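## Task

Three robots start in separate rooms: r1 in the decontamination room, r2 in the clean workroom, r3 in the sterile store. The connecting doors are locked, but every wall between two rooms has an open service window. A steel instrument cassette sits on the table in the decontamination room; get it onto the bench in the sterile store, using any number of the robots. At the end the gripper must have released it and the robots must have backed away, the cassette must stay on the bench without any robot supporting it, and no robot may have fallen or be left leaning.

## Robot and tools

ROBOTS. r1, r2 and r3 are identical Hello Robot Stretch 4 units, each with one arm: an omni-wheel base, a lift riding a mast, an arm that telescopes forward, a three-joint wrist and a two-finger gripper. Each is roughly 1.6 m tall; the base edge lies within 0.23 m of the base origin. Cameras per robot: rN_head_camera, rN_head_left_camera, rN_head_right_camera, rN_wrist_camera (N = 1, 2, 3). The robots act independently: one stopping does not pause the others. Each reports only in its own frames, so their positions relative to one another come only from images, lidar_m and wrist_depth_mm.

FRAMES. Base frame: origin on the floor beneath the base centre, x ahead, y to the left, z up. hand_pose is expressed in it: a point between the open fingertips; with all wrist joints at 0 its axes line up with the base axes. Its printed value may be somewhat off. The odometry frame is the base frame as it was when the scene began.

TOOL execute_actions. Argument "actions" is a list holding one action (or empty, which just reports state and pictures). The action is an object keyed by "r1", "r2", "r3"; each robot gets its own entry. Inside, give "base", "joints", or both, plus optional "pace" and "contact_limits"; or only {"end_of_arm": "enable_torque"}, which reactivates wrist/gripper motors that shut off and makes them hold still.
- "base": exactly one key, a relative move from where the base last reported itself. translate_m: straight drive in metres, + forward, -2 to 2. strafe_m: sideways in metres, + left, -2 to 2. rotate_rad: spin in place in radians, + counter-clockwise seen from above, -3.2 to 3.2.
- "joints": absolute targets by name, any subset. lift_m 0 to 1.2 m; arm_m 0 to 0.55 m extension; wrist_yaw_rad -1.134 to 4.276 (0 ahead, + left, 3.14 tucked back, over 3.4 the arm may block it); wrist_pitch_rad -1.117 to 4.259 (0 level, 1.57 pointing down); wrist_roll_rad -1.117 to 4.259 (0 keeps fingers level, + turns clockwise viewed from behind); gripper_m -0.038 to 0.141, fingertip gap in metres (below 0 the fingers squeeze each other). Done tolerances: ±0.004 for lift, arm, gripper; ±0.02 yaw and roll; ±0.05 pitch. Joint targets past range are clipped and reported; other out-of-range values or unknown keys reject the whole call.
- "pace": "slow", "default", "fast", "max": base up to 0.1/0.3/0.4/0.6 m/s and 1/2/3/4 rad/s; with lift_m above 0.2 at the move's start, speeds are capped lower (down to 0.3 m/s and 1 rad/s at 1.2).
- "contact_limits": {"arm_m": v}, v from 0 (gentlest) to 0.75 (firmest), default 0.5; how hard the arm may push before a contact stop.
All motions in an action start together. "cameras" selects images (null/["all"] = all, [] = none); the "pictures" line lists their order. If a result reports a stop, later calls in the same reply are skipped. Omitted robots or joints may still be driving toward earlier targets.

wait: {"seconds": 0 to 10}; commands nothing, returns state and images.
zoom_image: {"camera": name, "region": [x0, y0, x1, y1]} in pixels from the top-left, at most 504x504, on a camera in the latest full result.
finished_scene: {"scene": 1 or 2}; irreversible, reports success and moves on. Replying without a tool call ends everything.

RESULT LINES. base_status / joint_status: "done" (for the base, wheels turned the commanded amount even if slipping), "off_target", "contact_stop_at_<key>" (part goes slack: lift may sag, wheels may roll), "limit_stop_at_<name>", "time_out", "torque_fault" (wrist motor went limp; send enable_torque). on_its_own lists uncommanded behaviour; "held at" is the held target, not the position. lidar_m: 12 distances in metres in 30-degree sectors, first straight ahead, counter-clockwise (4th left, 7th behind, 10th right); "-" means none or closer than 0.25 m; sees from ~0.15 m up, so table tops show, but misses glass and thin legs. wrist_depth_mm: 7x7 grid of depths, 100 to 2000 mm, from top-left. base_odometry counts wheel turns (slip included); heading -3.142 to 3.142. If turned_by_wheels and turned_by_imu differ by over ~0.1 rad, something was hit or slipped. base_tilt in degrees (+ forward/right), with a fixed bias up to ~1.5. motor_effort in percent, bracket = peak; for wheel_0..2, + turns the base right. A clear gripper effort change (at commanded gripper_m >= 0) suggests a firm grip; the reading alone does not prove holding. Camera calibration comes with the session; each scene can deviate slightly.

GRIPPING. Command a gap below the object's width; the further below, the harder the squeeze and the more it pulls the object inward. If fingertips jam on a surface, raise the lift. To unfold at scene start, send lift_m 0.4 with wrist_yaw_rad 0. Tilting the gripper up (pitch under -0.2) while rolled (roll under -0.4 or over 4) risks limit_stop_at_own_body.

AVOID. Pressing two robots together (bases in contact plus any further drive) fails the run. Turning or driving with over 1 kg held and arm_m above 0.2, especially fast, can tip a robot; so can steady pushes with the gripper high. Over 6 degrees lean gives limit_stop_at_tilt and slackens everything. A level gripper holding more than ~2 kg faults the wrist. Robots travel up to ~3 cm differently per metre, so shared carrying is risky. Avoid drops, slams, hard pushes; loose objects can be nudged occasionally by outside disturbances.

Each tool is called after "Call:" as name(argument=value, ...) on one line, values as JSON.

## Session

Call:
execute_actions(actions=[])

Scene clock: 0.00 s.
r1.base_odometry: x=+0.000 y=+0.000 heading=+0.000 (m, m, rad; r1's odometry frame)
r1.turned_by_wheels: +0.000 (rad since the last result)
r1.turned_by_imu: +0.000 (rad since the last result)
r1.base_tilt: forward=+0.1 right=+0.7 (deg)
r1.lidar_m: 0.86 1.58 1.66 2.01 1.00 1.00 1.21 1.13 0.99 0.66 0.63 0.65
r1.base_status: not commanded
r1.joint_positions: lift_m=+0.165 arm_m=-0.001 wrist_yaw_rad=+3.089 wrist_pitch_rad=+0.011 wrist_roll_rad=-0.007 gripper_m=+0.057
r1.joint_status: not commanded
r1.motor_effort: lift_m=+21 arm_m=-1 wrist_yaw_rad=+0 wrist_pitch_rad=-6 wrist_roll_rad=-2 gripper_m=-3 wheel_0=+0 wheel_1=+0 wheel_2=-1 (%)
r1.hand_pose: x=-0.1138 y=+0.1025 z=+0.3403 quat_wxyz=(+0.026, -0.006, -0.003, +1.000) (m; r1's base frame)
r1.wrist_depth_mm: 135 141 1430 1756 - - - / 109 138 1430 1708 1308 991 1229 / 110 138 1430 1708 1983 1756 - / 123 147 1464 1661 - - - / 1060 1205 1430 1661 - - - / 1060 1182 212 1397 220 1255 1336 / 946 854 917 891 854 904 917
r2.base_odometry: x=+0.000 y=+0.000 heading=+0.000 (m, m, rad; r2's odometry frame)
r2.turned_by_wheels: +0.000 (rad since the last result)
r2.turned_by_imu: +0.000 (rad since the last result)
r2.base_tilt: forward=+0.0 right=+0.9 (deg)
r2.lidar_m: 2.12 1.50 1.21 1.05 1.16 2.07 2.59 2.04 1.49 1.43 1.80 2.14
r2.base_status: not commanded
r2.joint_positions: lift_m=+0.236 arm_m=-0.001 wrist_yaw_rad=+3.108 wrist_pitch_rad=-0.009 wrist_roll_rad=-0.014 gripper_m=+0.057
r2.joint_status: not commanded
r2.motor_effort: lift_m=+19 arm_m=+0 wrist_yaw_rad=+0 wrist_pitch_rad=-7 wrist_roll_rad=+1 gripper_m=-5 wheel_0=+0 wheel_1=+0 wheel_2=+0 (%)
r2.hand_pose: x=-0.1155 y=+0.0971 z=+0.4166 quat_wxyz=(+0.017, +0.004, -0.007, +1.000) (m; r2's base frame)
r2.wrist_depth_mm: - 140 - - - - - / - 122 165 - - - - / - 128 173 - - - - / 143 143 - - - - - / 1983 - - - - - 1983 / 1229 1464 198 1255 195 1366 1366 / 866 904 960 - 931 891 931
r3.base_odometry: x=+0.000 y=+0.000 heading=+0.000 (m, m, rad; r3's odometry frame)
r3.turned_by_wheels: +0.000 (rad since the last result)
r3.turned_by_imu: +0.000 (rad since the last result)
r3.base_tilt: forward=+0.1 right=-1.1 (deg)
r3.lidar_m: 0.97 1.27 1.29 0.90 0.89 2.66 1.67 1.47 1.37 0.88 0.78 0.79
r3.base_status: not commanded
r3.joint_positions: lift_m=+0.297 arm_m=+0.000 wrist_yaw_rad=+3.179 wrist_pitch_rad=+0.020 wrist_roll_rad=-0.002 gripper_m=+0.057
r3.joint_status: not commanded
r3.motor_effort: lift_m=+19 arm_m=+0 wrist_yaw_rad=+1 wrist_pitch_rad=-6 wrist_roll_rad=-1 gripper_m=-7 wheel_0=+0 wheel_1=+0 wheel_2=+0 (%)
r3.hand_pose: x=-0.1206 y=+0.0767 z=+0.4692 quat_wxyz=(-0.019, -0.010, -0.001, +1.000) (m; r3's base frame)
r3.wrist_depth_mm: - 141 141 - - - - / - 108 141 - - - - / - 113 142 - - - - / - 144 181 - - - - / 198 1499 1756 - - - - / 200 1464 1336 1430 1255 1397 1366 / 202 1078 1078 - 1078 991 991
pictures: r1_head_camera, r1_head_left_camera, r1_head_right_camera, r1_wrist_camera, r2_head_camera, r2_head_left_camera, r2_head_right_camera, r2_wrist_camera, r3_head_camera, r3_head_left_camera, r3_head_right_camera, r3_wrist_camera
Images, in order (width x height): r1_head_camera 420x560, r1_head_left_camera 420x672, r1_head_right_camera 420x672, r1_wrist_camera 616x392, r2_head_camera 420x560, r2_head_left_camera 420x672, r2_head_right_camera 420x672, r2_wrist_camera 616x392, r3_head_camera 420x560, r3_head_left_camera 420x672, r3_head_right_camera 420x672, r3_wrist_camera 616x392.

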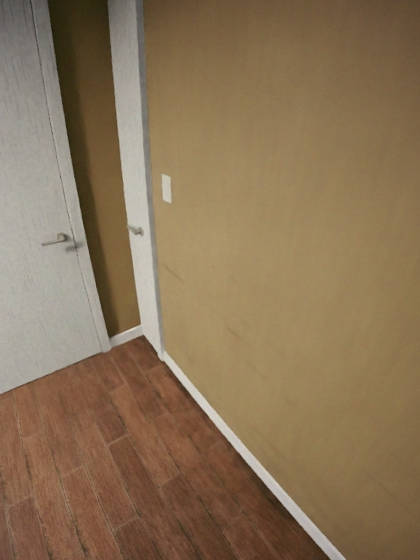

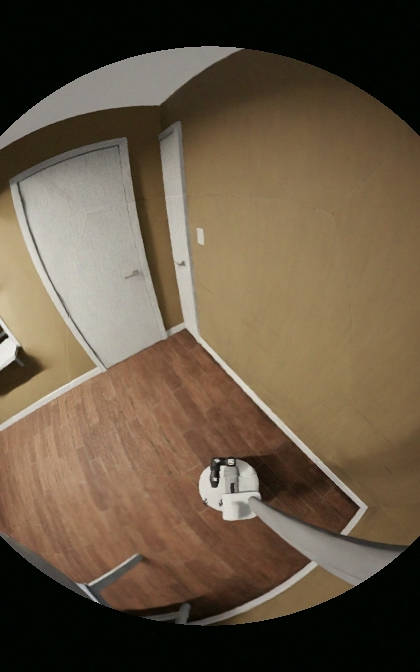

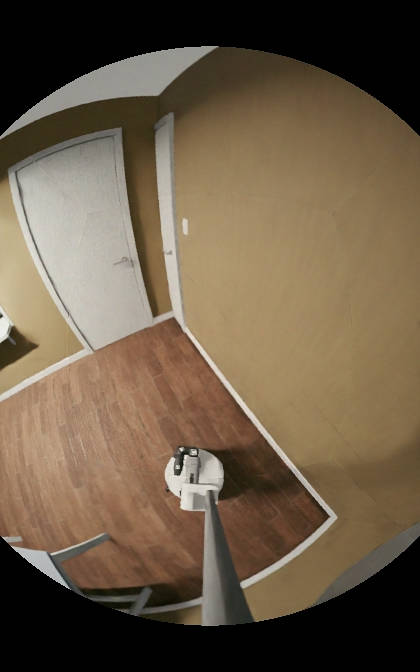

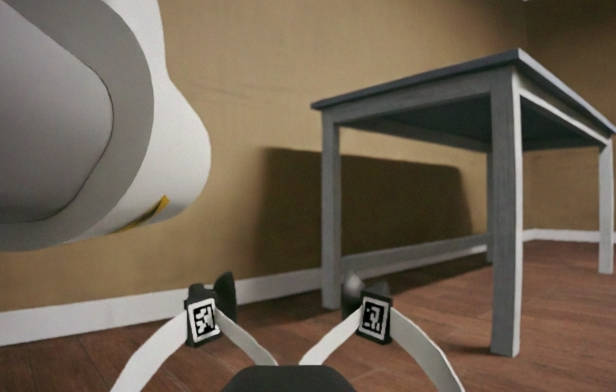

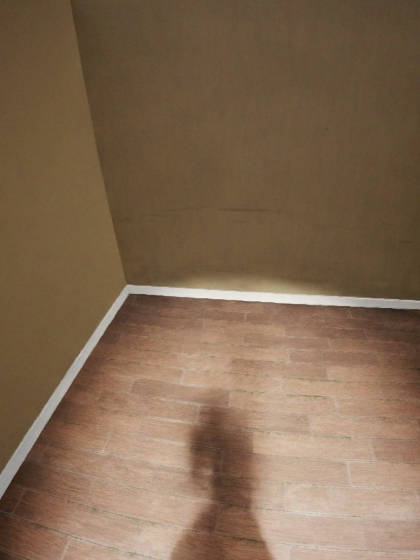

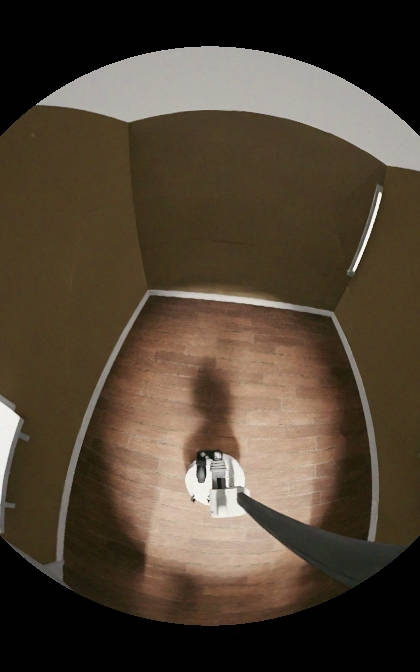

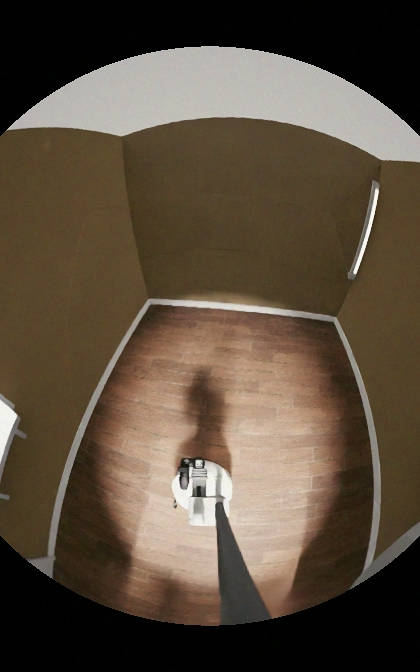

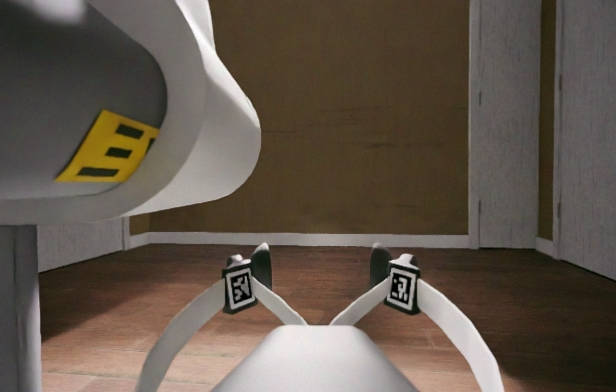

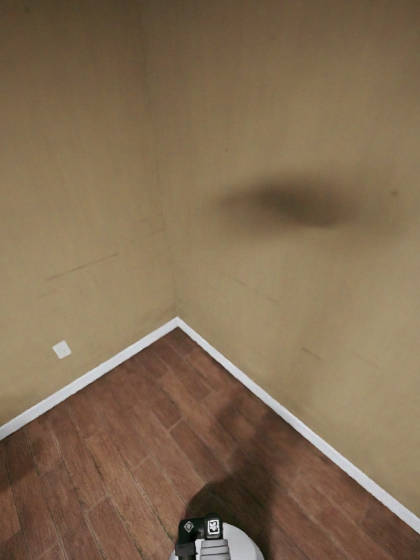

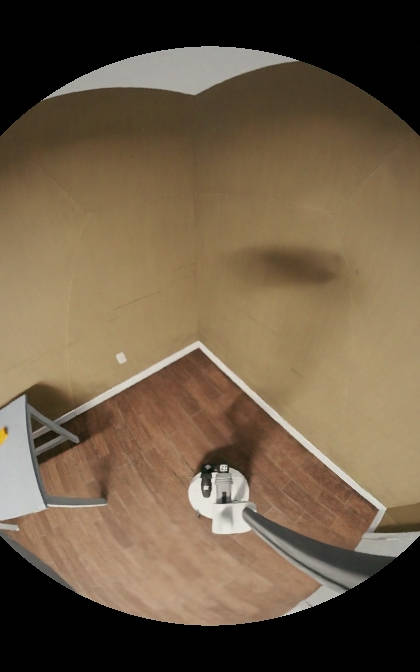

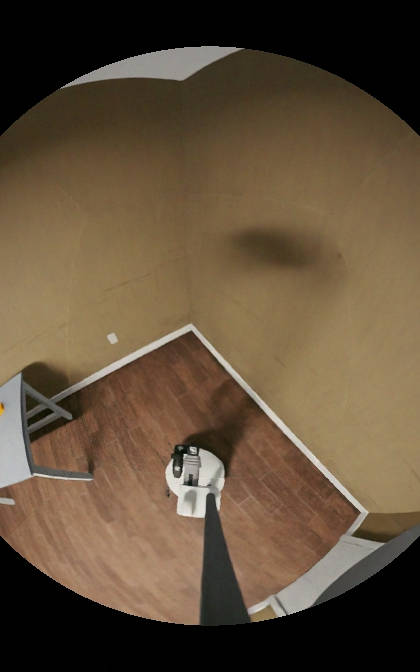

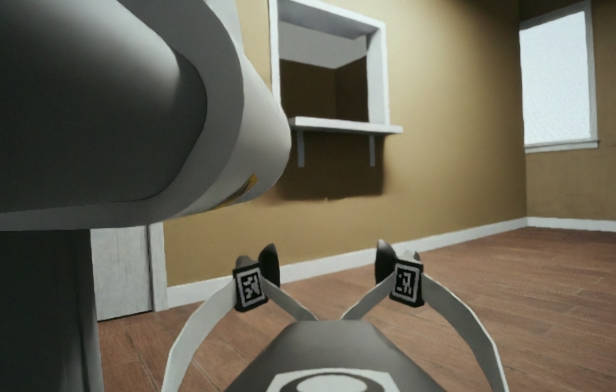

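Call:
execute_actions(actions=[{"r1":{"base":{"rotate_rad":2.18},"joints":{"lift_m":0.8,"wrist_yaw_rad":0},"pace":"fast"},"r2":{"base":{"rotate_rad":1.5},"joints":{"lift_m":0.8,"wrist_yaw_rad":0},"pace":"fast"},"r3":{"base":{"rotate_rad":-2.4},"joints":{"lift_m":0.8,"wrist_yaw_rad":0},"pace":"fast"}}], cameras=["r1_head_camera","r1_head_left_camera","r2_head_camera","r2_head_left_camera","r3_head_camera","r3_head_left_camera"])

Scene clock: 10.87 s.
r1.base_odometry: x=+0.000 y=+0.000 heading=+2.180 (m, m, rad; r1's odometry frame)
r1.turned_by_wheels: +2.180 (rad since the last result)
r1.turned_by_imu: +2.145 (rad since the last result)
r1.base_tilt: forward=+0.0 right=+0.7 (deg)
r1.lidar_m: 0.96 0.96 1.17 1.10 0.90 0.66 0.61 0.65 0.95 1.62 1.69 2.09
r1.base_status: done
r1.joint_positions: lift_m=+0.800 arm_m=-0.001 wrist_yaw_rad=+0.000 wrist_pitch_rad=+0.011 wrist_roll_rad=-0.007 gripper_m=+0.057
r1.joint_status: all done
r1.motor_effort: lift_m=+26(28) arm_m=-1(1) wrist_yaw_rad=-2(6) wrist_pitch_rad=-6(7) wrist_roll_rad=-3(1) gripper_m=-3(2) wheel_0=-1(10) wheel_1=-1(9) wheel_2=+0(13) (%)
r1.hand_pose: x=+0.4582 y=-0.0873 z=+0.9746 quat_wxyz=(+1.000, -0.004, +0.006, +0.000) (m; r1's base frame)
r1.wrist_depth_mm: 1921 - - - - - - / 1921 - - - - - - / 1921 - - - - - - / 1983 - - - - - - / 1756 1921 - - - - - / 904 946 213 - 219 - - / 741 723 - - - - -
r2.base_odometry: x=+0.000 y=+0.000 heading=+1.500 (m, m, rad; r2's odometry frame)
r2.turned_by_wheels: +1.500 (rad since the last result)
r2.turned_by_imu: +1.472 (rad since the last result)
r2.base_tilt: forward=+0.0 right=+0.9 (deg)
r2.lidar_m: 1.05 1.12 1.85 2.59 2.14 1.51 1.47 1.76 2.18 2.13 1.58 1.21
r2.base_status: done
r2.joint_positions: lift_m=+0.800 arm_m=-0.001 wrist_yaw_rad=+0.000 wrist_pitch_rad=-0.009 wrist_roll_rad=-0.014 gripper_m=+0.057
r2.joint_status: all done
r2.motor_effort: lift_m=+21(23) arm_m=+0(0) wrist_yaw_rad=-2(6) wrist_pitch_rad=-7(8) wrist_roll_rad=-1(1) gripper_m=-4(4) wheel_0=-2(5) wheel_1=-2(8) wheel_2=-1(8) (%)
r2.hand_pose: x=+0.4584 y=-0.0873 z=+0.9805 quat_wxyz=(+1.000, -0.007, -0.004, +0.000) (m; r2's base frame)
r2.wrist_depth_mm: 1098 1336 - 1098 960 904 878 / 1098 - - - 946 931 891 / 1098 - - - 931 931 904 / 1098 - - - 976 931 904 / 1098 1060 1042 976 960 931 904 / 1098 1060 198 1008 195 946 917 / 1118 1078 1042 - 976 946 917
r3.base_odometry: x=+0.000 y=+0.000 heading=-2.399 (m, m, rad; r3's odometry frame)
r3.turned_by_wheels: -2.399 (rad since the last result)
r3.turned_by_imu: -2.398 (rad since the last result)
r3.base_tilt: forward=+0.1 right=-1.1 (deg)
r3.lidar_m: 1.44 1.08 0.81 0.78 0.83 1.20 1.28 1.08 0.88 1.61 1.89 1.51
r3.base_status: done
r3.joint_positions: lift_m=+0.800 arm_m=+0.000 wrist_yaw_rad=+0.001 wrist_pitch_rad=+0.020 wrist_roll_rad=-0.002 gripper_m=+0.057
r3.joint_status: all done
r3.motor_effort: lift_m=+23(26) arm_m=-1(0) wrist_yaw_rad=+0(6) wrist_pitch_rad=-7(7) wrist_roll_rad=+0(0) gripper_m=-2(1) wheel_0=+4(15) wheel_1=+1(14) wheel_2=+1(11) (%)
r3.hand_pose: x=+0.4594 y=-0.0873 z=+0.9722 quat_wxyz=(+1.000, -0.001, +0.010, +0.000) (m; r3's base frame)
r3.wrist_depth_mm: 1118 1336 1281 1255 1229 1229 1229 / 1098 1366 1308 1255 1255 1229 1229 / 1098 1366 1308 1281 1255 1255 1229 / 1078 1366 1308 1281 1281 1255 1205 / 1078 1366 1336 1308 1281 1281 1255 / 1060 1366 1308 1281 1255 1281 1281 / 1078 1397 1336 - 1308 1255 1281
pictures: r1_head_camera, r1_head_left_camera, r2_head_camera, r2_head_left_camera, r3_head_camera, r3_head_left_camera
Images, in order (width x height): r1_head_camera 420x560, r1_head_left_camera 420x672, r2_head_camera 420x560, r2_head_left_camera 420x672, r3_head_camera 420x560, r3_head_left_camera 420x672.

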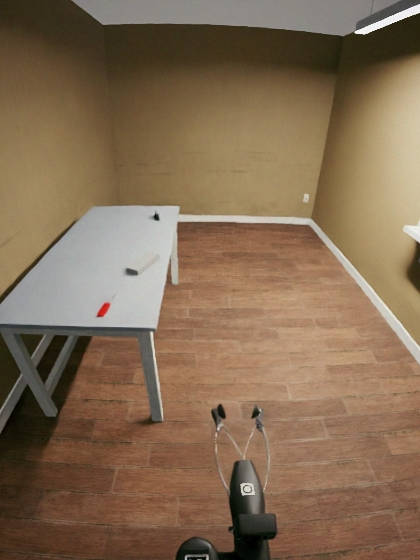

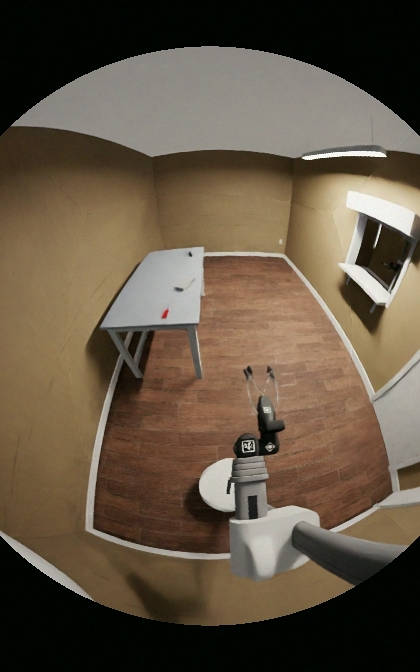

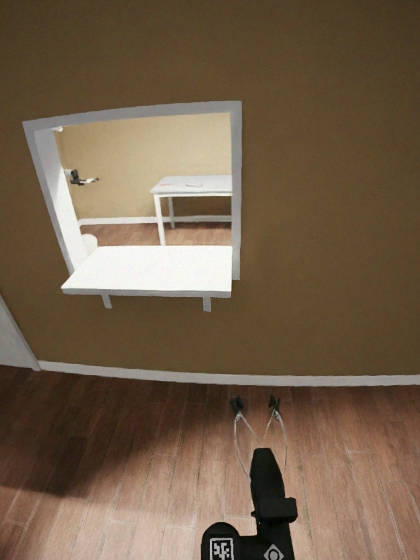

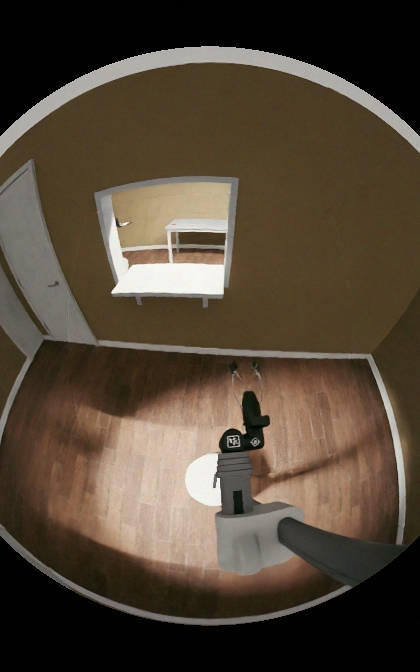

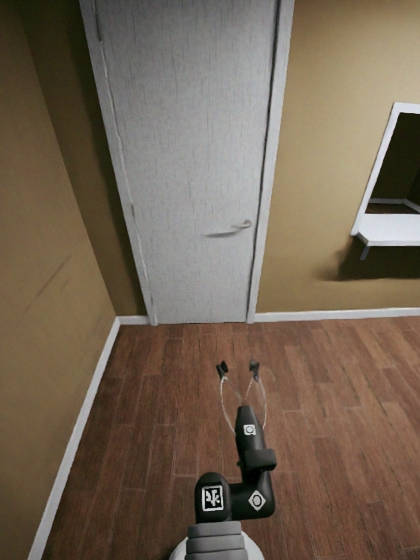

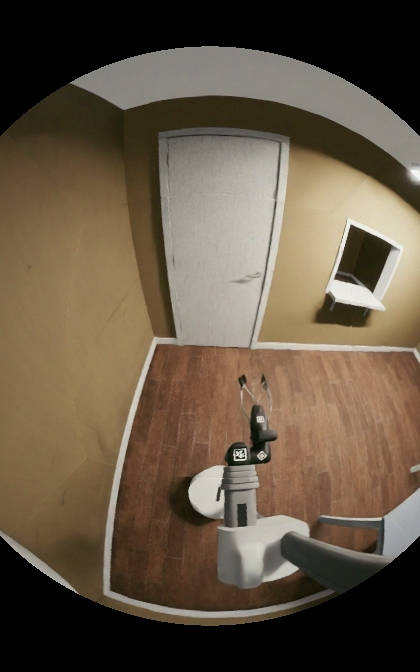

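Call:
execute_actions(actions=[{"r1":{"base":{"strafe_m":-0.3},"joints":{"lift_m":1.0,"wrist_pitch_rad":1.57,"gripper_m":0.13},"pace":"fast"},"r2":{"base":{"strafe_m":0.4},"joints":{"lift_m":1.1,"wrist_pitch_rad":1.57,"gripper_m":0.13},"pace":"fast"},"r3":{"base":{"translate_m":0.6},"joints":{"lift_m":1.1,"wrist_pitch_rad":1.57,"gripper_m":0.13},"pace":"fast"}}], cameras=[])

Call:
execute_actions(actions=[{"r1":{"base":{"translate_m":1.29},"pace":"fast"},"r2":{"base":{"translate_m":0.5},"pace":"fast"},"r3":{"base":{"strafe_m":-1.2},"pace":"fast"}}], cameras=[])

Call:
execute_actions(actions=[{"r1":{"base":{"rotate_rad":1.57},"pace":"fast"}}], cameras=["r1_head_camera","r1_wrist_camera","r2_head_camera","r3_head_camera","r3_head_left_camera"])

Scene clock: 30.37 s.
r1.base_odometry: x=+0.246 y=+0.172 heading=+2.180 (m, m, rad; r1's odometry frame)
r1.turned_by_wheels: +0.000 (rad since the last result)
r1.turned_by_imu: -0.002 (rad since the last result)
r1.base_tilt: forward=+0.1 right=+0.6 (deg)
r1.lidar_m: 1.86 1.08 1.37 1.42 0.93 0.67 0.62 0.67 0.95 1.31 1.36 1.74
r1.base_status: done
r1.joint_positions: lift_m=+1.000 arm_m=-0.001 wrist_yaw_rad=+0.000 wrist_pitch_rad=+1.570 wrist_roll_rad=-0.007 gripper_m=+0.130
r1.joint_status: all done
r1.motor_effort: lift_m=+26(28) arm_m=-1(1) wrist_yaw_rad=+0(2) wrist_pitch_rad=+1(5) wrist_roll_rad=+0(1) gripper_m=-1(2) wheel_0=-2(12) wheel_1=-1(11) wheel_2=+0(0) (%)
r1.hand_pose: x=+0.1700 y=-0.0874 z=+0.8893 quat_wxyz=(+0.707, -0.003, +0.707, +0.003) (m; r1's base frame)
r1.wrist_depth_mm: 1078 1098 1118 1118 1138 1160 1160 / 1098 1098 1118 1138 1138 1138 1160 / 1078 1098 1118 1118 1138 1138 1138 / 1078 1098 1138 1118 1138 1138 1160 / 1078 1118 891 904 1138 1138 1160 / 1098 210 891 891 218 1118 1138 / 1078 1078 878 156 1118 1138 1138
r2.base_odometry: x=-0.399 y=+0.028 heading=+1.500 (m, m, rad; r2's odometry frame)
r2.turned_by_wheels: +0.000 (rad since the last result)
r2.turned_by_imu: -0.002 (rad since the last result)
r2.base_tilt: forward=+0.1 right=+1.0 (deg)
r2.lidar_m: 1.07 1.17 1.92 2.19 2.05 1.47 1.45 1.72 2.53 2.54 1.62 1.10
r2.base_status: done
r2.joint_positions: lift_m=+1.100 arm_m=-0.001 wrist_yaw_rad=+0.000 wrist_pitch_rad=+1.570 wrist_roll_rad=-0.014 gripper_m=+0.130
r2.joint_status: all done
r2.motor_effort: lift_m=+21(23) arm_m=+0(0) wrist_yaw_rad=+0(2) wrist_pitch_rad=-1(7) wrist_roll_rad=-1(2) gripper_m=-1(5) wheel_0=+0(10) wheel_1=-1(9) wheel_2=-1(0) (%)
r2.hand_pose: x=+0.1701 y=-0.0874 z=+0.9896 quat_wxyz=(+0.707, -0.005, +0.707, +0.005) (m; r2's base frame)
r2.wrist_depth_mm: 1255 1229 1205 1205 1182 1138 1138 / 1229 1229 1205 1205 1182 1182 1160 / 1255 1229 1229 1205 1205 1182 1182 / 1281 1255 1229 1042 1229 1205 1182 / 1281 1281 1025 1008 1229 1205 1160 / 1255 1281 1042 878 1229 1205 1205 / 1255 1281 1281 - 1229 1205 1205
r3.base_odometry: x=-0.442 y=-0.406 heading=-2.399 (m, m, rad; r3's odometry frame)
r3.turned_by_wheels: +0.001 (rad since the last result)
r3.turned_by_imu: -0.004 (rad since the last result)
r3.base_tilt: forward=+0.0 right=-1.1 (deg)
r3.lidar_m: 0.85 0.93 0.78 0.76 0.81 1.16 1.89 1.26 1.40 3.02 1.23 0.86
r3.base_status: done
r3.joint_positions: lift_m=+1.100 arm_m=+0.000 wrist_yaw_rad=+0.000 wrist_pitch_rad=+1.570 wrist_roll_rad=-0.002 gripper_m=+0.130
r3.joint_status: all done
r3.motor_effort: lift_m=+23(23) arm_m=+0(0) wrist_yaw_rad=+1(1) wrist_pitch_rad=+1(6) wrist_roll_rad=+0(0) gripper_m=+1(3) wheel_0=+3(8) wheel_1=+2(8) wheel_2=+0(12) (%)
r3.hand_pose: x=+0.1711 y=-0.0874 z=+0.9894 quat_wxyz=(+0.707, -0.001, +0.707, +0.001) (m; r3's base frame)
r3.wrist_depth_mm: 1118 1255 1229 1255 1205 1182 1182 / 1098 1281 1255 1229 1205 1205 1182 / 1098 1255 1229 1229 1229 1205 1182 / 1098 1255 1229 1229 1205 1205 1182 / 1098 1255 1025 1008 1205 1205 1205 / 1098 1281 1025 854 1229 1205 1205 / 1098 1255 1281 - 1205 1205 1205
pictures: none
No camera images: the call's "cameras" was empty. Leave "cameras" out to get every camera's image.

Scene clock: 35.43 s.
r1.base_odometry: x=-0.492 y=+1.230 heading=+2.180 (m, m, rad; r1's odometry frame)
r1.turned_by_wheels: +0.000 (rad since the last result)
r1.turned_by_imu: -0.008 (rad since the last result)
r1.base_tilt: forward=+0.0 right=+0.6 (deg)
r1.lidar_m: 2.79 0.67 0.47 0.42 0.48 1.99 1.92 1.94 1.42 1.18 1.22 1.94
r1.base_status: done
r1.joint_positions: lift_m=+1.000 arm_m=-0.001 wrist_yaw_rad=+0.000 wrist_pitch_rad=+1.570 wrist_roll_rad=-0.007 gripper_m=+0.130
r1.joint_status: not commanded
r1.motor_effort: lift_m=+25(25) arm_m=-1(1) wrist_yaw_rad=+0(0) wrist_pitch_rad=+0(1) wrist_roll_rad=-1(1) gripper_m=-2(1) wheel_0=+2(8) wheel_1=+2(7) wheel_2=+0(12) (%)
r1.hand_pose: x=+0.1699 y=-0.0874 z=+0.8893 quat_wxyz=(+0.707, -0.003, +0.707, +0.003) (m; r1's base frame)
r1.wrist_depth_mm: 1098 1098 1138 1138 1138 1160 1160 / 1078 1098 1118 1098 1138 1138 1138 / 1078 1098 1098 1118 1160 1160 1160 / 1098 1098 1118 1118 1118 1118 1138 / 1078 1098 891 904 1118 1138 1160 / 1098 210 891 891 217 1138 1138 / 1078 1098 878 156 1138 1118 1138
r2.base_odometry: x=-0.364 y=+0.527 heading=+1.499 (m, m, rad; r2's odometry frame)
r2.turned_by_wheels: +0.000 (rad since the last result)
r2.turned_by_imu: -0.004 (rad since the last result)
r2.base_tilt: forward=+0.1 right=+1.0 (deg)
r2.lidar_m: 0.58 0.62 1.17 2.14 2.29 2.14 2.08 2.24 2.63 2.19 0.97 0.60
r2.base_status: done
r2.joint_positions: lift_m=+1.100 arm_m=-0.001 wrist_yaw_rad=+0.000 wrist_pitch_rad=+1.570 wrist_roll_rad=-0.014 gripper_m=+0.130
r2.joint_status: not commanded
r2.motor_effort: lift_m=+21(21) arm_m=+0(0) wrist_yaw_rad=+0(0) wrist_pitch_rad=+3(1) wrist_roll_rad=+2(1) gripper_m=-2(1) wheel_0=-1(4) wheel_1=-2(4) wheel_2=-1(9) (%)
r2.hand_pose: x=+0.1701 y=-0.0874 z=+0.9896 quat_wxyz=(+0.707, -0.005, +0.707, +0.005) (m; r2's base frame)
r2.wrist_depth_mm: 1229 1205 1205 1229 1182 1138 1138 / 1255 1205 1205 1205 1182 1160 1160 / 1255 1229 1229 1205 1182 1182 1182 / 1255 1281 1229 1008 1205 1205 1182 / 1281 1255 1025 991 1229 1182 1160 / 1255 1255 1060 878 1229 1205 1205 / 1281 1255 1281 - 1229 1229 1205
r3.base_odometry: x=-1.253 y=+0.478 heading=-2.399 (m, m, rad; r3's odometry frame)
r3.turned_by_wheels: +0.000 (rad since the last result)
r3.turned_by_imu: -0.003 (rad since the last result)
r3.base_tilt: forward=+0.1 right=-1.2 (deg)
r3.lidar_m: 0.69 0.89 1.22 1.96 2.08 1.02 0.97 1.02 1.47 2.74 1.16 0.71
r3.base_status: done
r3.joint_positions: lift_m=+1.100 arm_m=+0.000 wrist_yaw_rad=+0.000 wrist_pitch_rad=+1.570 wrist_roll_rad=-0.002 gripper_m=+0.130
r3.joint_status: not commanded
r3.motor_effort: lift_m=+23(23) arm_m=-1(0) wrist_yaw_rad=+1(3) wrist_pitch_rad=+1(1) wrist_roll_rad=+0(0) gripper_m=+0(1) wheel_0=+0(9) wheel_1=+0(11) wheel_2=-1(0) (%)
r3.hand_pose: x=+0.1711 y=-0.0874 z=+0.9895 quat_wxyz=(+0.707, -0.001, +0.707, +0.001) (m; r3's base frame)
r3.wrist_depth_mm: 1229 1255 1205 1229 1229 1182 1182 / 1281 1229 1255 1229 1205 1205 1182 / 1281 1255 1229 1229 1205 1229 1160 / 1281 1281 1255 1255 1229 1205 1160 / 1281 1255 1042 1025 1229 1205 1205 / 1281 1281 1042 854 1229 1205 1182 / 1281 1255 1255 - 1229 1229 1182
pictures: none
No camera images: the call's "cameras" was empty. Leave "cameras" out to get every camera's image.

Scene clock: 37.70 s.
r1.base_odometry: x=-0.492 y=+1.230 heading=-2.534 (m, m, rad; r1's odometry frame)
r1.turned_by_wheels: +1.569 (rad since the last result)
r1.turned_by_imu: +1.544 (rad since the last result)
r1.base_tilt: forward=+0.0 right=+0.7 (deg)
r1.lidar_m: 0.45 0.48 1.98 1.91 1.94 1.42 1.21 1.25 1.98 2.82 0.67 0.49
r1.base_status: done
r1.joint_positions: lift_m=+1.000 arm_m=-0.001 wrist_yaw_rad=+0.000 wrist_pitch_rad=+1.570 wrist_roll_rad=-0.007 gripper_m=+0.130
r1.joint_status: not commanded
r1.motor_effort: lift_m=+25(26) arm_m=-1(1) wrist_yaw_rad=+0(0) wrist_pitch_rad=+0(1) wrist_roll_rad=-2(1) gripper_m=+0(1) wheel_0=-2(7) wheel_1=-2(6) wheel_2=-2(7) (%)
r1.hand_pose: x=+0.1699 y=-0.0874 z=+0.8894 quat_wxyz=(+0.707, -0.003, +0.707, +0.003) (m; r1's base frame)
r1.wrist_depth_mm: 591 1098 1118 1138 1138 1160 1160 / 1098 1078 1098 1138 1138 1138 1160 / 1078 1118 1098 1118 1138 1160 1138 / 1078 1098 1098 1138 1138 1138 1160 / 1078 1098 904 904 1118 1118 1160 / 1098 210 891 904 217 1138 1138 / 1078 1078 878 156 1138 1138 1138
r2.base_odometry: x=-0.364 y=+0.527 heading=+1.499 (m, m, rad; r2's odometry frame)
r2.turned_by_wheels: +0.000 (rad since the last result)
r2.turned_by_imu: -0.001 (rad since the last result)
r2.base_tilt: forward=+0.0 right=+1.0 (deg)
r2.lidar_m: 0.59 0.63 1.17 2.14 2.27 2.13 2.09 2.27 2.62 2.18 1.00 0.60
r2.base_status: not commanded
r2.joint_positions: lift_m=+1.100 arm_m=-0.001 wrist_yaw_rad=+0.000 wrist_pitch_rad=+1.570 wrist_roll_rad=-0.014 gripper_m=+0.130
r2.joint_status: not commanded
r2.motor_effort: lift_m=+21(21) arm_m=+0(0) wrist_yaw_rad=+0(0) wrist_pitch_rad=+1(2) wrist_roll_rad=+0(0) gripper_m=-1(2) wheel_0=-1(1) wheel_1=-2(3) wheel_2=-1(1) (%)
r2.hand_pose: x=+0.1701 y=-0.0874 z=+0.9896 quat_wxyz=(+0.707, -0.005, +0.707, +0.005) (m; r2's base frame)
r2.wrist_depth_mm: 1229 1205 1205 1160 1160 1160 1138 / 1229 1205 1229 1205 1160 1160 1205 / 1255 1229 1229 1205 1182 1182 1182 / 1255 1255 1229 1025 1205 1205 1182 / 1281 1255 1008 1008 1229 1182 1182 / 1281 1281 1025 878 1205 1182 1205 / 1308 1255 1255 - 1255 1229 1205
r3.base_odometry: x=-1.253 y=+0.478 heading=-2.399 (m, m, rad; r3's odometry frame)
r3.turned_by_wheels: +0.000 (rad since the last result)
r3.turned_by_imu: -0.001 (rad since the last result)
r3.base_tilt: forward=+0.1 right=-1.1 (deg)
r3.lidar_m: 0.69 0.88 1.20 1.96 2.07 1.02 0.99 1.03 1.49 2.75 1.16 0.72
r3.base_status: not commanded
r3.joint_positions: lift_m=+1.100 arm_m=+0.000 wrist_yaw_rad=+0.000 wrist_pitch_rad=+1.570 wrist_roll_rad=-0.002 gripper_m=+0.130
r3.joint_status: not commanded
r3.motor_effort: lift_m=+23(23) arm_m=+0(0) wrist_yaw_rad=+2(1) wrist_pitch_rad=+0(0) wrist_roll_rad=+0(0) gripper_m=+1(0) wheel_0=+1(1) wheel_1=+0(0) wheel_2=-1(1) (%)
r3.hand_pose: x=+0.1711 y=-0.0874 z=+0.9895 quat_wxyz=(+0.707, -0.001, +0.707, +0.001) (m; r3's base frame)
r3.wrist_depth_mm: 1255 1255 1229 1229 1229 1182 1160 / 1255 1255 1229 1229 1205 1182 1160 / 1281 1255 1229 1229 1205 1205 1205 / 1281 1255 1255 1255 1205 1182 1182 / 1281 1255 1042 1008 1229 1205 1205 / 1281 1281 1025 842 1205 1205 1205 / 1281 1281 1255 - 1229 1205 1205
pictures: r1_head_camera, r1_wrist_camera, r2_head_camera, r3_head_camera, r3_head_left_camera
camera_calibration (this result's frames):
r1_wrist_camera: T_world_to_cam=[[-0.00718332, -0.999568, 0.0284862, -0.122309], [-0.999924, 0.00689361, -0.0102554, 0.239445], [0.0100546, -0.0285577, -0.999542, 1.1109], [0, 0, 0, 1]] pos_world=[0.227378, -0.0921818, 1.11633]
Images, in order (width x height): r1_head_camera 420x560, r1_wrist_camera 616x392, r2_head_camera 420x560, r3_head_camera 420x560, r3_head_left_camera 420x672.

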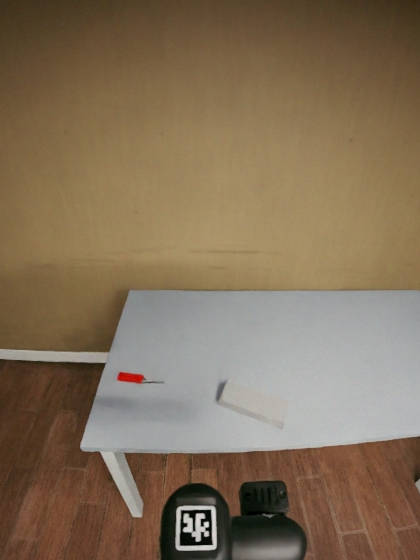

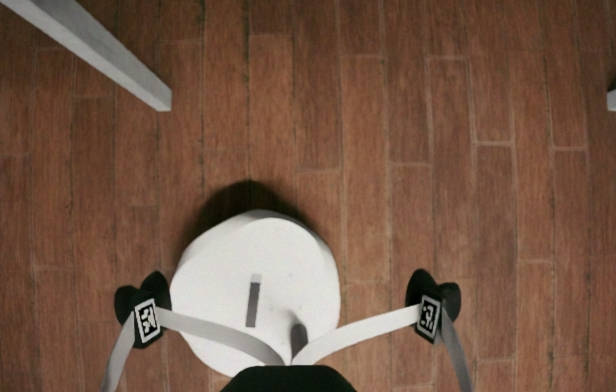

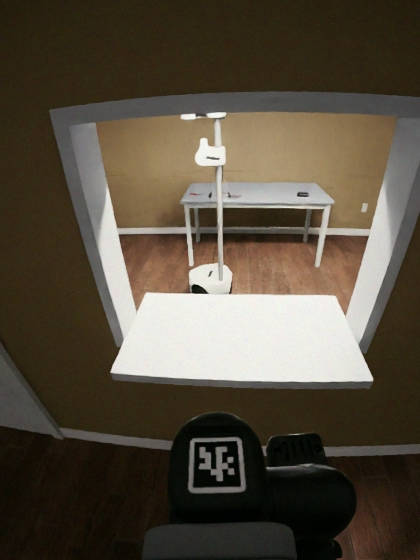

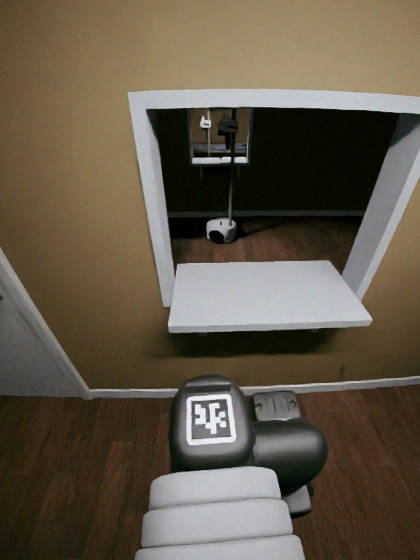

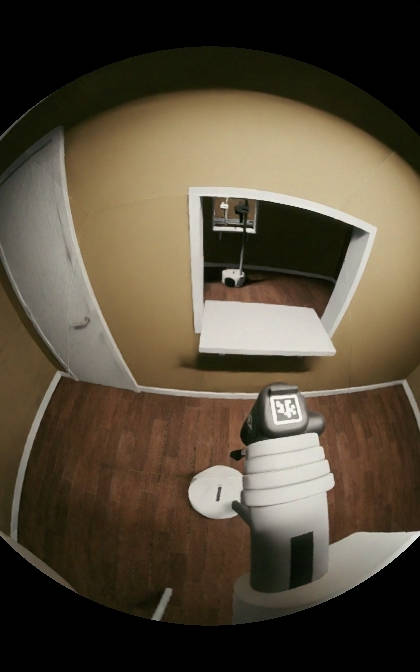

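Call:
execute_actions(actions=[{"r1":{"base":{"strafe_m":-0.08},"joints":{"arm_m":0.41,"wrist_roll_rad":-1.05}},"r3":{"base":{"strafe_m":-0.1}}}], cameras=["r1_head_camera","r1_wrist_camera"])

Scene clock: 48.63 s.
r1.base_odometry: x=-0.538 y=+1.295 heading=-2.534 (m, m, rad; r1's odometry frame)
r1.turned_by_wheels: +0.000 (rad since the last result)
r1.turned_by_imu: -0.001 (rad since the last result)
r1.base_tilt: forward=+0.0 right=+0.8 (deg)
r1.lidar_m: 0.44 0.46 2.04 1.98 1.87 1.39 1.19 1.27 1.96 2.74 0.64 0.49
r1.base_status: done
r1.joint_positions: lift_m=+1.000 arm_m=+0.409 wrist_yaw_rad=+0.000 wrist_pitch_rad=+1.570 wrist_roll_rad=-1.050 gripper_m=+0.130
r1.joint_status: all done
r1.motor_effort: lift_m=+24(25) arm_m=+6(6) wrist_yaw_rad=-1(1) wrist_pitch_rad=+1(1) wrist_roll_rad=+0(6) gripper_m=+0(2) wheel_0=+0(9) wheel_1=-1(10) wheel_2=+0(2) (%)
r1.hand_pose: x=+0.5801 y=-0.0874 z=+0.8894 quat_wxyz=(+0.612, -0.355, +0.612, +0.354) (m; r1's base frame)
r1.wrist_depth_mm: 342 345 349 353 359 364 364 / 342 345 349 351 357 359 366 / 1060 345 347 353 355 357 362 / 1078 345 347 319 355 362 362 / 878 878 347 319 353 357 364 / 866 210 347 319 217 355 359 / 878 878 343 156 353 357 359
r2.base_odometry: x=-0.364 y=+0.527 heading=+1.499 (m, m, rad; r2's odometry frame)
r2.turned_by_wheels: +0.000 (rad since the last result)
r2.turned_by_imu: -0.002 (rad since the last result)
r2.base_tilt: forward=+0.0 right=+0.9 (deg)
r2.lidar_m: 0.58 0.64 1.16 2.14 2.29 2.13 2.09 2.26 2.62 2.20 0.97 0.60
r2.base_status: not commanded
r2.joint_positions: lift_m=+1.100 arm_m=-0.001 wrist_yaw_rad=+0.000 wrist_pitch_rad=+1.570 wrist_roll_rad=-0.014 gripper_m=+0.130
r2.joint_status: not commanded
r2.motor_effort: lift_m=+21(21) arm_m=+0(0) wrist_yaw_rad=+0(0) wrist_pitch_rad=-1(1) wrist_roll_rad=+0(0) gripper_m=-1(2) wheel_0=-1(1) wheel_1=-2(2) wheel_2=-1(1) (%)
r2.hand_pose: x=+0.1701 y=-0.0874 z=+0.9896 quat_wxyz=(+0.707, -0.005, +0.707, +0.005) (m; r2's base frame)
r2.wrist_depth_mm: 1229 1229 1205 1182 1160 1182 1138 / 1229 1205 1229 1205 1182 1182 1160 / 1229 1255 1205 1182 1205 1182 1182 / 1255 1229 1229 1008 1205 1182 1182 / 1255 1255 1025 1025 1205 1205 1182 / 1281 1229 1060 866 1205 1205 1182 / 1281 1255 1255 - 1205 1205 1205
r3.base_odometry: x=-1.321 y=+0.552 heading=-2.399 (m, m, rad; r3's odometry frame)
r3.turned_by_wheels: +0.000 (rad since the last result)
r3.turned_by_imu: -0.002 (rad since the last result)
r3.base_tilt: forward=+0.1 right=-1.1 (deg)
r3.lidar_m: 0.69 0.74 1.24 2.06 2.18 1.01 0.98 1.03 2.74 2.65 1.15 0.71
r3.base_status: done
r3.joint_positions: lift_m=+1.100 arm_m=+0.000 wrist_yaw_rad=+0.000 wrist_pitch_rad=+1.570 wrist_roll_rad=-0.002 gripper_m=+0.130
r3.joint_status: not commanded
r3.motor_effort: lift_m=+23(23) arm_m=-1(0) wrist_yaw_rad=+1(1) wrist_pitch_rad=+0(0) wrist_roll_rad=-1(0) gripper_m=+0(0) wheel_0=+2(7) wheel_1=-2(10) wheel_2=+0(5) (%)
r3.hand_pose: x=+0.1711 y=-0.0874 z=+0.9895 quat_wxyz=(+0.707, -0.001, +0.707, +0.001) (m; r3's base frame)
r3.wrist_depth_mm: 1255 1255 1229 1205 1205 1182 1182 / 1281 1255 1255 1229 1229 1182 1160 / 1255 1255 1255 1255 1205 1205 1205 / 1281 1255 1229 1229 1205 1182 1205 / 1308 1255 1025 1008 1229 1205 1205 / 1308 1255 1025 842 1229 1205 1205 / 1281 1281 1281 - 1205 1205 1205
pictures: r1_head_camera, r1_wrist_camera
camera_calibration (this result's frames):
r1_wrist_camera: T_world_to_cam=[[0.859822, -0.509751, 0.0293346, -0.580249], [-0.509694, -0.860298, -0.00996303, 0.289117], [0.0303152, -0.00638525, -0.99952, 1.09695], [0, 0, 0, 1]] pos_world=[0.613017, -0.0400512, 1.11632]
Images, in order (width x height): r1_head_camera 420x560, r1_wrist_camera 616x392.

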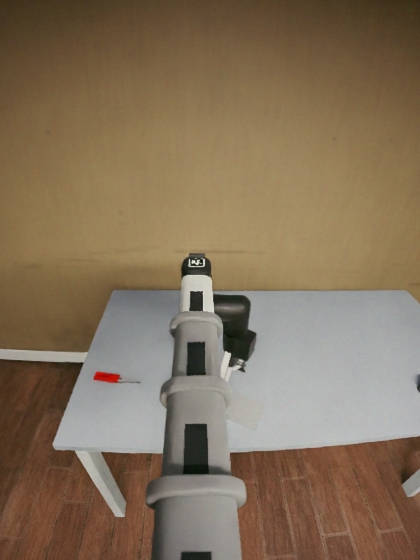

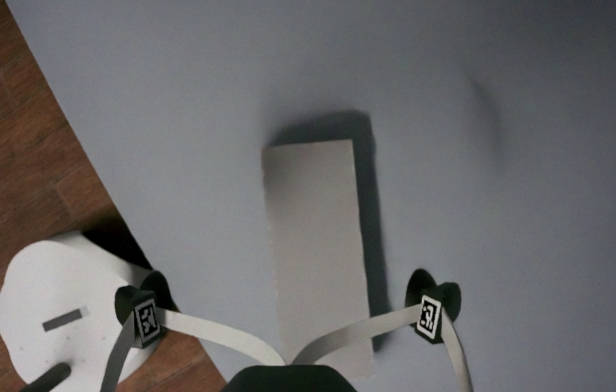

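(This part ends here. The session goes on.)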